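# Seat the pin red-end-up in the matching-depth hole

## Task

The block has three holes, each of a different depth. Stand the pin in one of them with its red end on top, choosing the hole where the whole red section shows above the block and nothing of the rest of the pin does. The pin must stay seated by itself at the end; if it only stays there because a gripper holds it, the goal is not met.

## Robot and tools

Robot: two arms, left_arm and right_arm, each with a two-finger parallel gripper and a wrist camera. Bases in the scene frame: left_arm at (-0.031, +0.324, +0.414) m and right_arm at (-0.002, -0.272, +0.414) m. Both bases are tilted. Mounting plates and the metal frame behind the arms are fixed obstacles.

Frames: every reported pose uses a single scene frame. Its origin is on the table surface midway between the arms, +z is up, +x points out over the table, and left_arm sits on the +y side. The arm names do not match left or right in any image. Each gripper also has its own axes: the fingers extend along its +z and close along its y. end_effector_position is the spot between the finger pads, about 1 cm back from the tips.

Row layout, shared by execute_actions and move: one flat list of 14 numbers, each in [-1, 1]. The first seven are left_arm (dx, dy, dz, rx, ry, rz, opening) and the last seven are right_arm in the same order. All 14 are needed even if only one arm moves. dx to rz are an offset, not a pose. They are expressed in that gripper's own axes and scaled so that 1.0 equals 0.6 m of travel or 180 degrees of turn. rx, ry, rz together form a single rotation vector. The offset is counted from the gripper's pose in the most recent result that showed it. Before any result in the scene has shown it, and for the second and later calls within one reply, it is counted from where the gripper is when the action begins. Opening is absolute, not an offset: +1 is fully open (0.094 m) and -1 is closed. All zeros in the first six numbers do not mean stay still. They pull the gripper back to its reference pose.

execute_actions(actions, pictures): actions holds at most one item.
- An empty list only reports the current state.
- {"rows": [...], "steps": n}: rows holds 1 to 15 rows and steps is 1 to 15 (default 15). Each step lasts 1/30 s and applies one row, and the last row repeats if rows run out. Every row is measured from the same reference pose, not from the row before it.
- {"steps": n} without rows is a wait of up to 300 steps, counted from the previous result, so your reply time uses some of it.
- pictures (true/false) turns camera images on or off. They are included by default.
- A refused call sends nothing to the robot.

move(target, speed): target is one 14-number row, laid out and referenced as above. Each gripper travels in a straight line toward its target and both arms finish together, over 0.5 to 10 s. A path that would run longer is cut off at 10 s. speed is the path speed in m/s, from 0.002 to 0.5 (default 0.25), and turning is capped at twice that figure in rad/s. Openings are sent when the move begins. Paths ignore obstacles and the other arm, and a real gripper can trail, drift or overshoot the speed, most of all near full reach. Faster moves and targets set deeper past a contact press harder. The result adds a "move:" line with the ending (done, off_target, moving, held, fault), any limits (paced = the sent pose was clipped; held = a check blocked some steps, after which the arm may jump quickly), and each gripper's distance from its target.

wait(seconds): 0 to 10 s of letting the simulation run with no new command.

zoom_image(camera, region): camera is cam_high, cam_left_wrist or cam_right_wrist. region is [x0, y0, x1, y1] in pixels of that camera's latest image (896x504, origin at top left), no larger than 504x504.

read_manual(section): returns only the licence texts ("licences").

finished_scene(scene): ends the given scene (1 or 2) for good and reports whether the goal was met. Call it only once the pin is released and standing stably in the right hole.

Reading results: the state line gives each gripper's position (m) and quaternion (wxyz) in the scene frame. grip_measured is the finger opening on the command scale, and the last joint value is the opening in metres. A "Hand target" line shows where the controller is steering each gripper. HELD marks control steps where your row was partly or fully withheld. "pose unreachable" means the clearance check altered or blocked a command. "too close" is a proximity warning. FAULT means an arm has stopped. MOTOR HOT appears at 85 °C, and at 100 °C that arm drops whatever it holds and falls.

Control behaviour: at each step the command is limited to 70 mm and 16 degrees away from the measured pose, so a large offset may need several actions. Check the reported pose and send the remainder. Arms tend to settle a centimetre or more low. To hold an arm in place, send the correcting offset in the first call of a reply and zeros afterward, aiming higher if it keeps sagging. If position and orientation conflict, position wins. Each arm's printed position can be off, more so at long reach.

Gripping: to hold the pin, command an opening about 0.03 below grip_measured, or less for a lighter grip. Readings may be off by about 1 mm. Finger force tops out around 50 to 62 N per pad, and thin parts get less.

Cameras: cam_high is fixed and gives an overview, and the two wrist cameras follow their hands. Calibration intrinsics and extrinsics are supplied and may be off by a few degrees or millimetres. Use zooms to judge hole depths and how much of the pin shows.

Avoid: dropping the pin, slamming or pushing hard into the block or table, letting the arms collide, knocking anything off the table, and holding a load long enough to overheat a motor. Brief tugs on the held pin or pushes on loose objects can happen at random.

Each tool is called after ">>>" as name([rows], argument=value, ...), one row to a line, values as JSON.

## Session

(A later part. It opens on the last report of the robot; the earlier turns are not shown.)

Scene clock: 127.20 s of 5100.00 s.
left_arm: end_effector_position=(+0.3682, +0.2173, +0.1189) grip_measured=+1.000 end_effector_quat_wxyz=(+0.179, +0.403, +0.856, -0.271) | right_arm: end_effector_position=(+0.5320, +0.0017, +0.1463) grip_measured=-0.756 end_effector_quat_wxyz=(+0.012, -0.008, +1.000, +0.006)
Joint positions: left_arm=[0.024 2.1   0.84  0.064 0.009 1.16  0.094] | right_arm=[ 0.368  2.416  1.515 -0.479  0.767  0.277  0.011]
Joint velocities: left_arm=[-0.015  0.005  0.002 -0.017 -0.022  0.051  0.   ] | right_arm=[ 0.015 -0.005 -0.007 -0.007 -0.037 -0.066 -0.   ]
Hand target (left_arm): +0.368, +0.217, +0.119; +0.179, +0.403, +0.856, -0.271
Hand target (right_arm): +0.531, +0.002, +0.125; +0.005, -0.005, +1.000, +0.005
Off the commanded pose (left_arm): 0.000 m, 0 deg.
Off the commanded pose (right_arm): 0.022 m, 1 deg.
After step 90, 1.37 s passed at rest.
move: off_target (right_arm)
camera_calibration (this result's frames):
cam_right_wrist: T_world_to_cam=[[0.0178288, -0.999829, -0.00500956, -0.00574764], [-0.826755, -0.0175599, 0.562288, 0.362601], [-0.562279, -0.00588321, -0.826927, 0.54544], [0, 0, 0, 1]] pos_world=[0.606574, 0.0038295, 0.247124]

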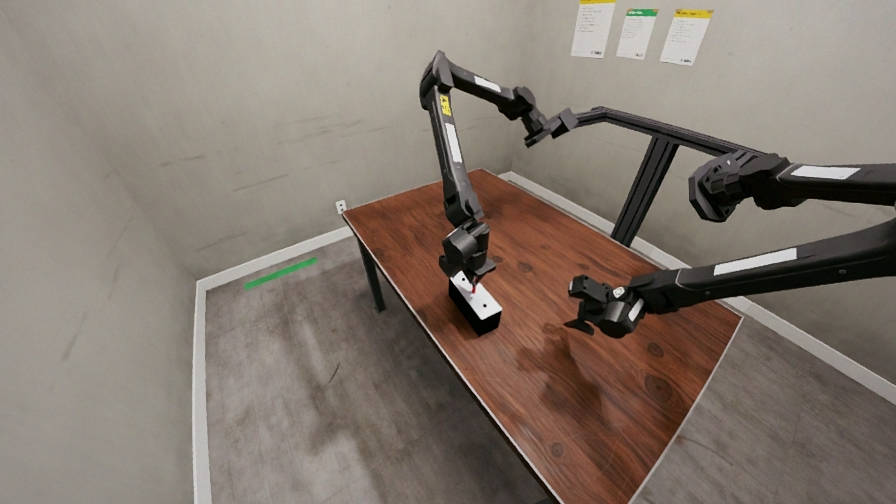

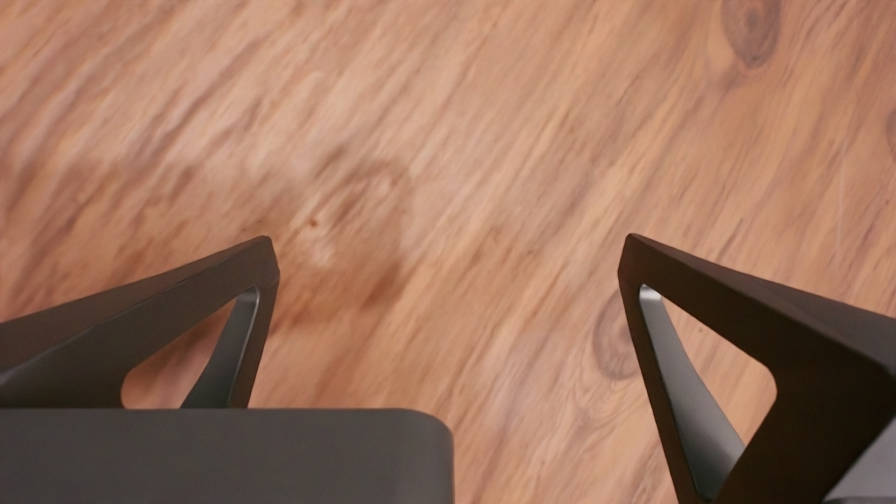

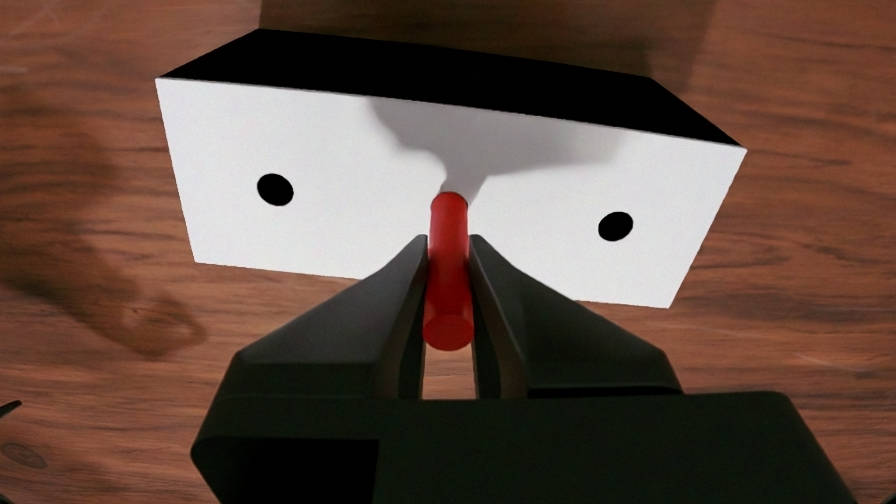

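Stopped exactly at the boundary. Release and check.

>>> move(target=[0,0,0,0,0,0,1,0,0,0,0,0,0,0])

>>> move(target=[0,0,0,0,0,0,1,0,0,-0.1,0,0,0,0], speed=0.12)

Scene clock: 135.03 s of 5100.00 s.
left_arm: end_effector_position=(+0.3682, +0.2173, +0.1189) grip_measured=+1.000 end_effector_quat_wxyz=(+0.179, +0.403, +0.856, -0.271) | right_arm: end_effector_position=(+0.5320, +0.0017, +0.1463) grip_measured=-0.002 end_effector_quat_wxyz=(+0.012, -0.008, +1.000, +0.006)
Joint positions: left_arm=[0.024 2.1   0.84  0.064 0.009 1.16  0.094] | right_arm=[ 0.368  2.416  1.515 -0.479  0.767  0.277  0.047]
Joint velocities: left_arm=[-0.005 -0.024 -0.012 -0.012  0.095 -0.051  0.   ] | right_arm=[-0.024 -0.005  0.002 -0.002 -0.095 -0.051 -0.001]
Hand target (left_arm): +0.368, +0.217, +0.119; +0.179, +0.403, +0.856, -0.271
Hand target (right_arm): +0.532, +0.002, +0.146; +0.012, -0.008, +1.000, +0.006
Off the commanded pose (left_arm): 0.000 m, 0 deg.
Off the commanded pose (right_arm): 0.000 m, 0 deg.
After step 90, 4.13 s passed at rest.
move: done
camera_calibration (this result's frames):
cam_right_wrist: T_world_to_cam=[[0.0182101, -0.999822, -0.00500036, -0.00595184], [-0.826751, -0.01787, 0.562284, 0.362599], [-0.562273, -0.00610518, -0.826929, 0.545437], [0, 0, 0, 1]] pos_world=[0.606573, 0.00385887, 0.247124]

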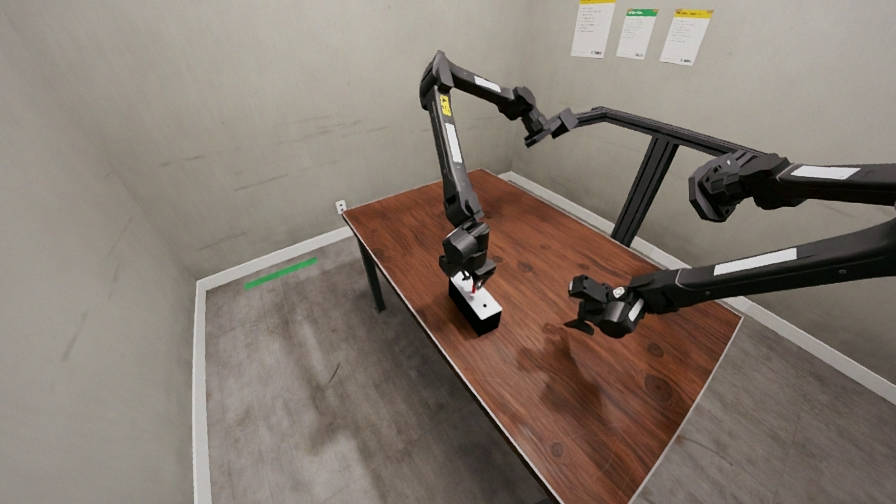

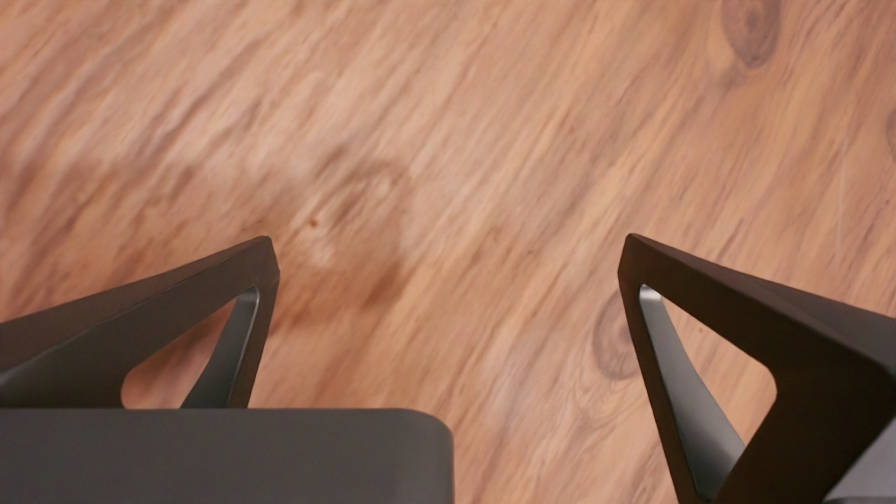

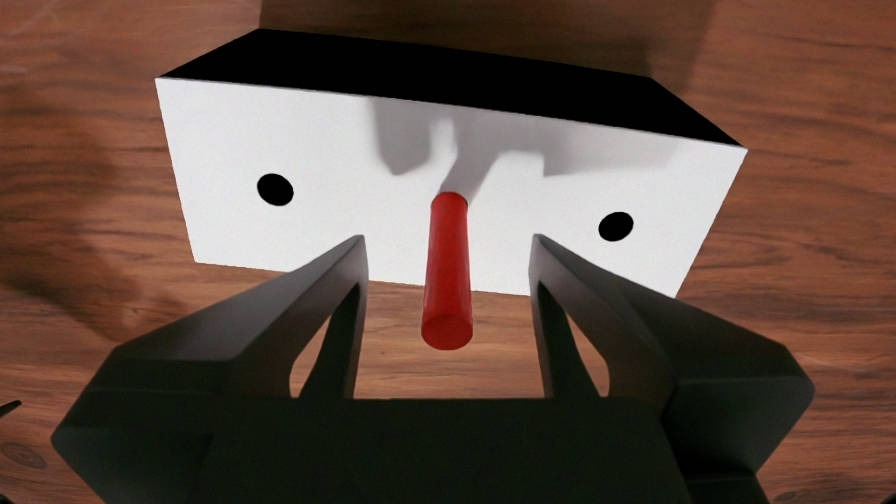

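Scene clock: 135.97 s of 5100.00 s.
left_arm: end_effector_position=(+0.3682, +0.2173, +0.1189) grip_measured=+1.000 end_effector_quat_wxyz=(+0.179, +0.403, +0.856, -0.271) | right_arm: end_effector_position=(+0.5350, +0.0027, +0.2083) grip_measured=-0.002 end_effector_quat_wxyz=(+0.018, -0.011, +1.000, +0.009)
Joint positions: left_arm=[0.024 2.1   0.84  0.064 0.009 1.16  0.094] | right_arm=[ 0.439  2.325  1.488 -0.593  0.776  0.356  0.047]
Joint velocities: left_arm=[-0.024 -0.005  0.002 -0.012  0.051 -0.051  0.   ] | right_arm=[-0.005 -0.005  0.002 -0.002  0.051  0.007  0.001]
Hand target (left_arm): +0.368, +0.217, +0.119; +0.179, +0.403, +0.856, -0.271
Hand target (right_arm): +0.530, +0.000, +0.206; +0.013, -0.008, +1.000, +0.006
Off the commanded pose (left_arm): 0.000 m, 0 deg.
Off the commanded pose (right_arm): 0.005 m, 1 deg.
move: done
camera_calibration (this result's frames):
cam_right_wrist: T_world_to_cam=[[0.0245267, -0.999632, -0.0115585, -0.00668308], [-0.833259, -0.0268299, 0.552232, 0.335893], [-0.552339, -0.00391322, -0.83361, 0.594497], [0, 0, 0, 1]] pos_world=[0.608414, 0.00465777, 0.31001]

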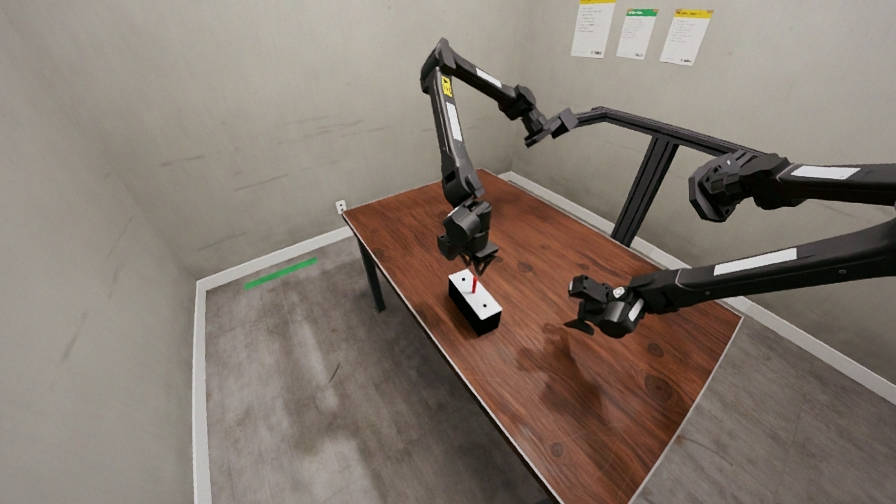

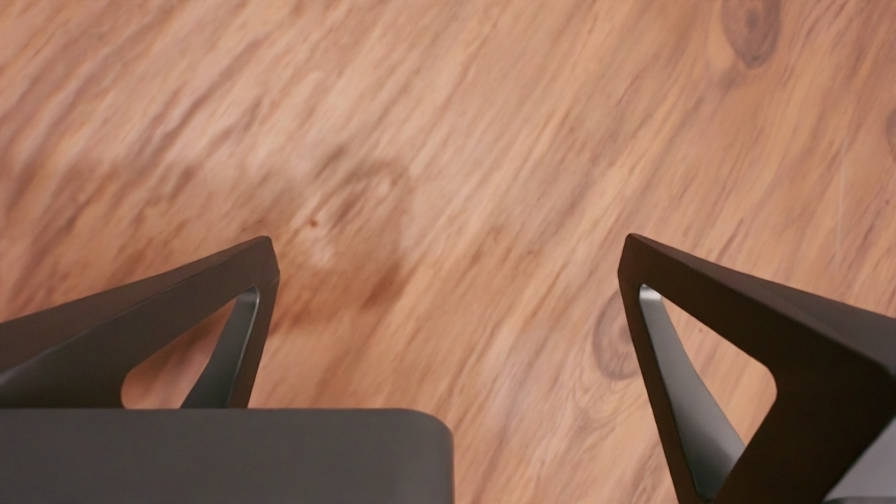

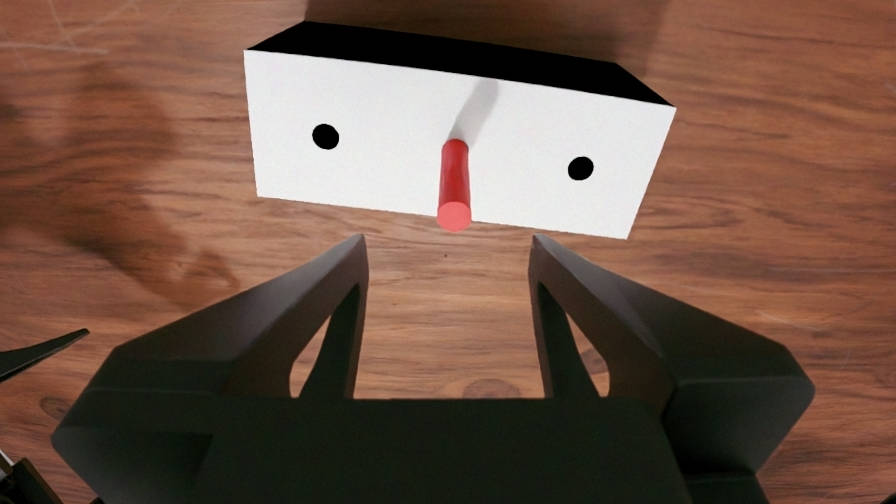

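>>> finished_scene(scene=1)

The scene is finished: the task was done.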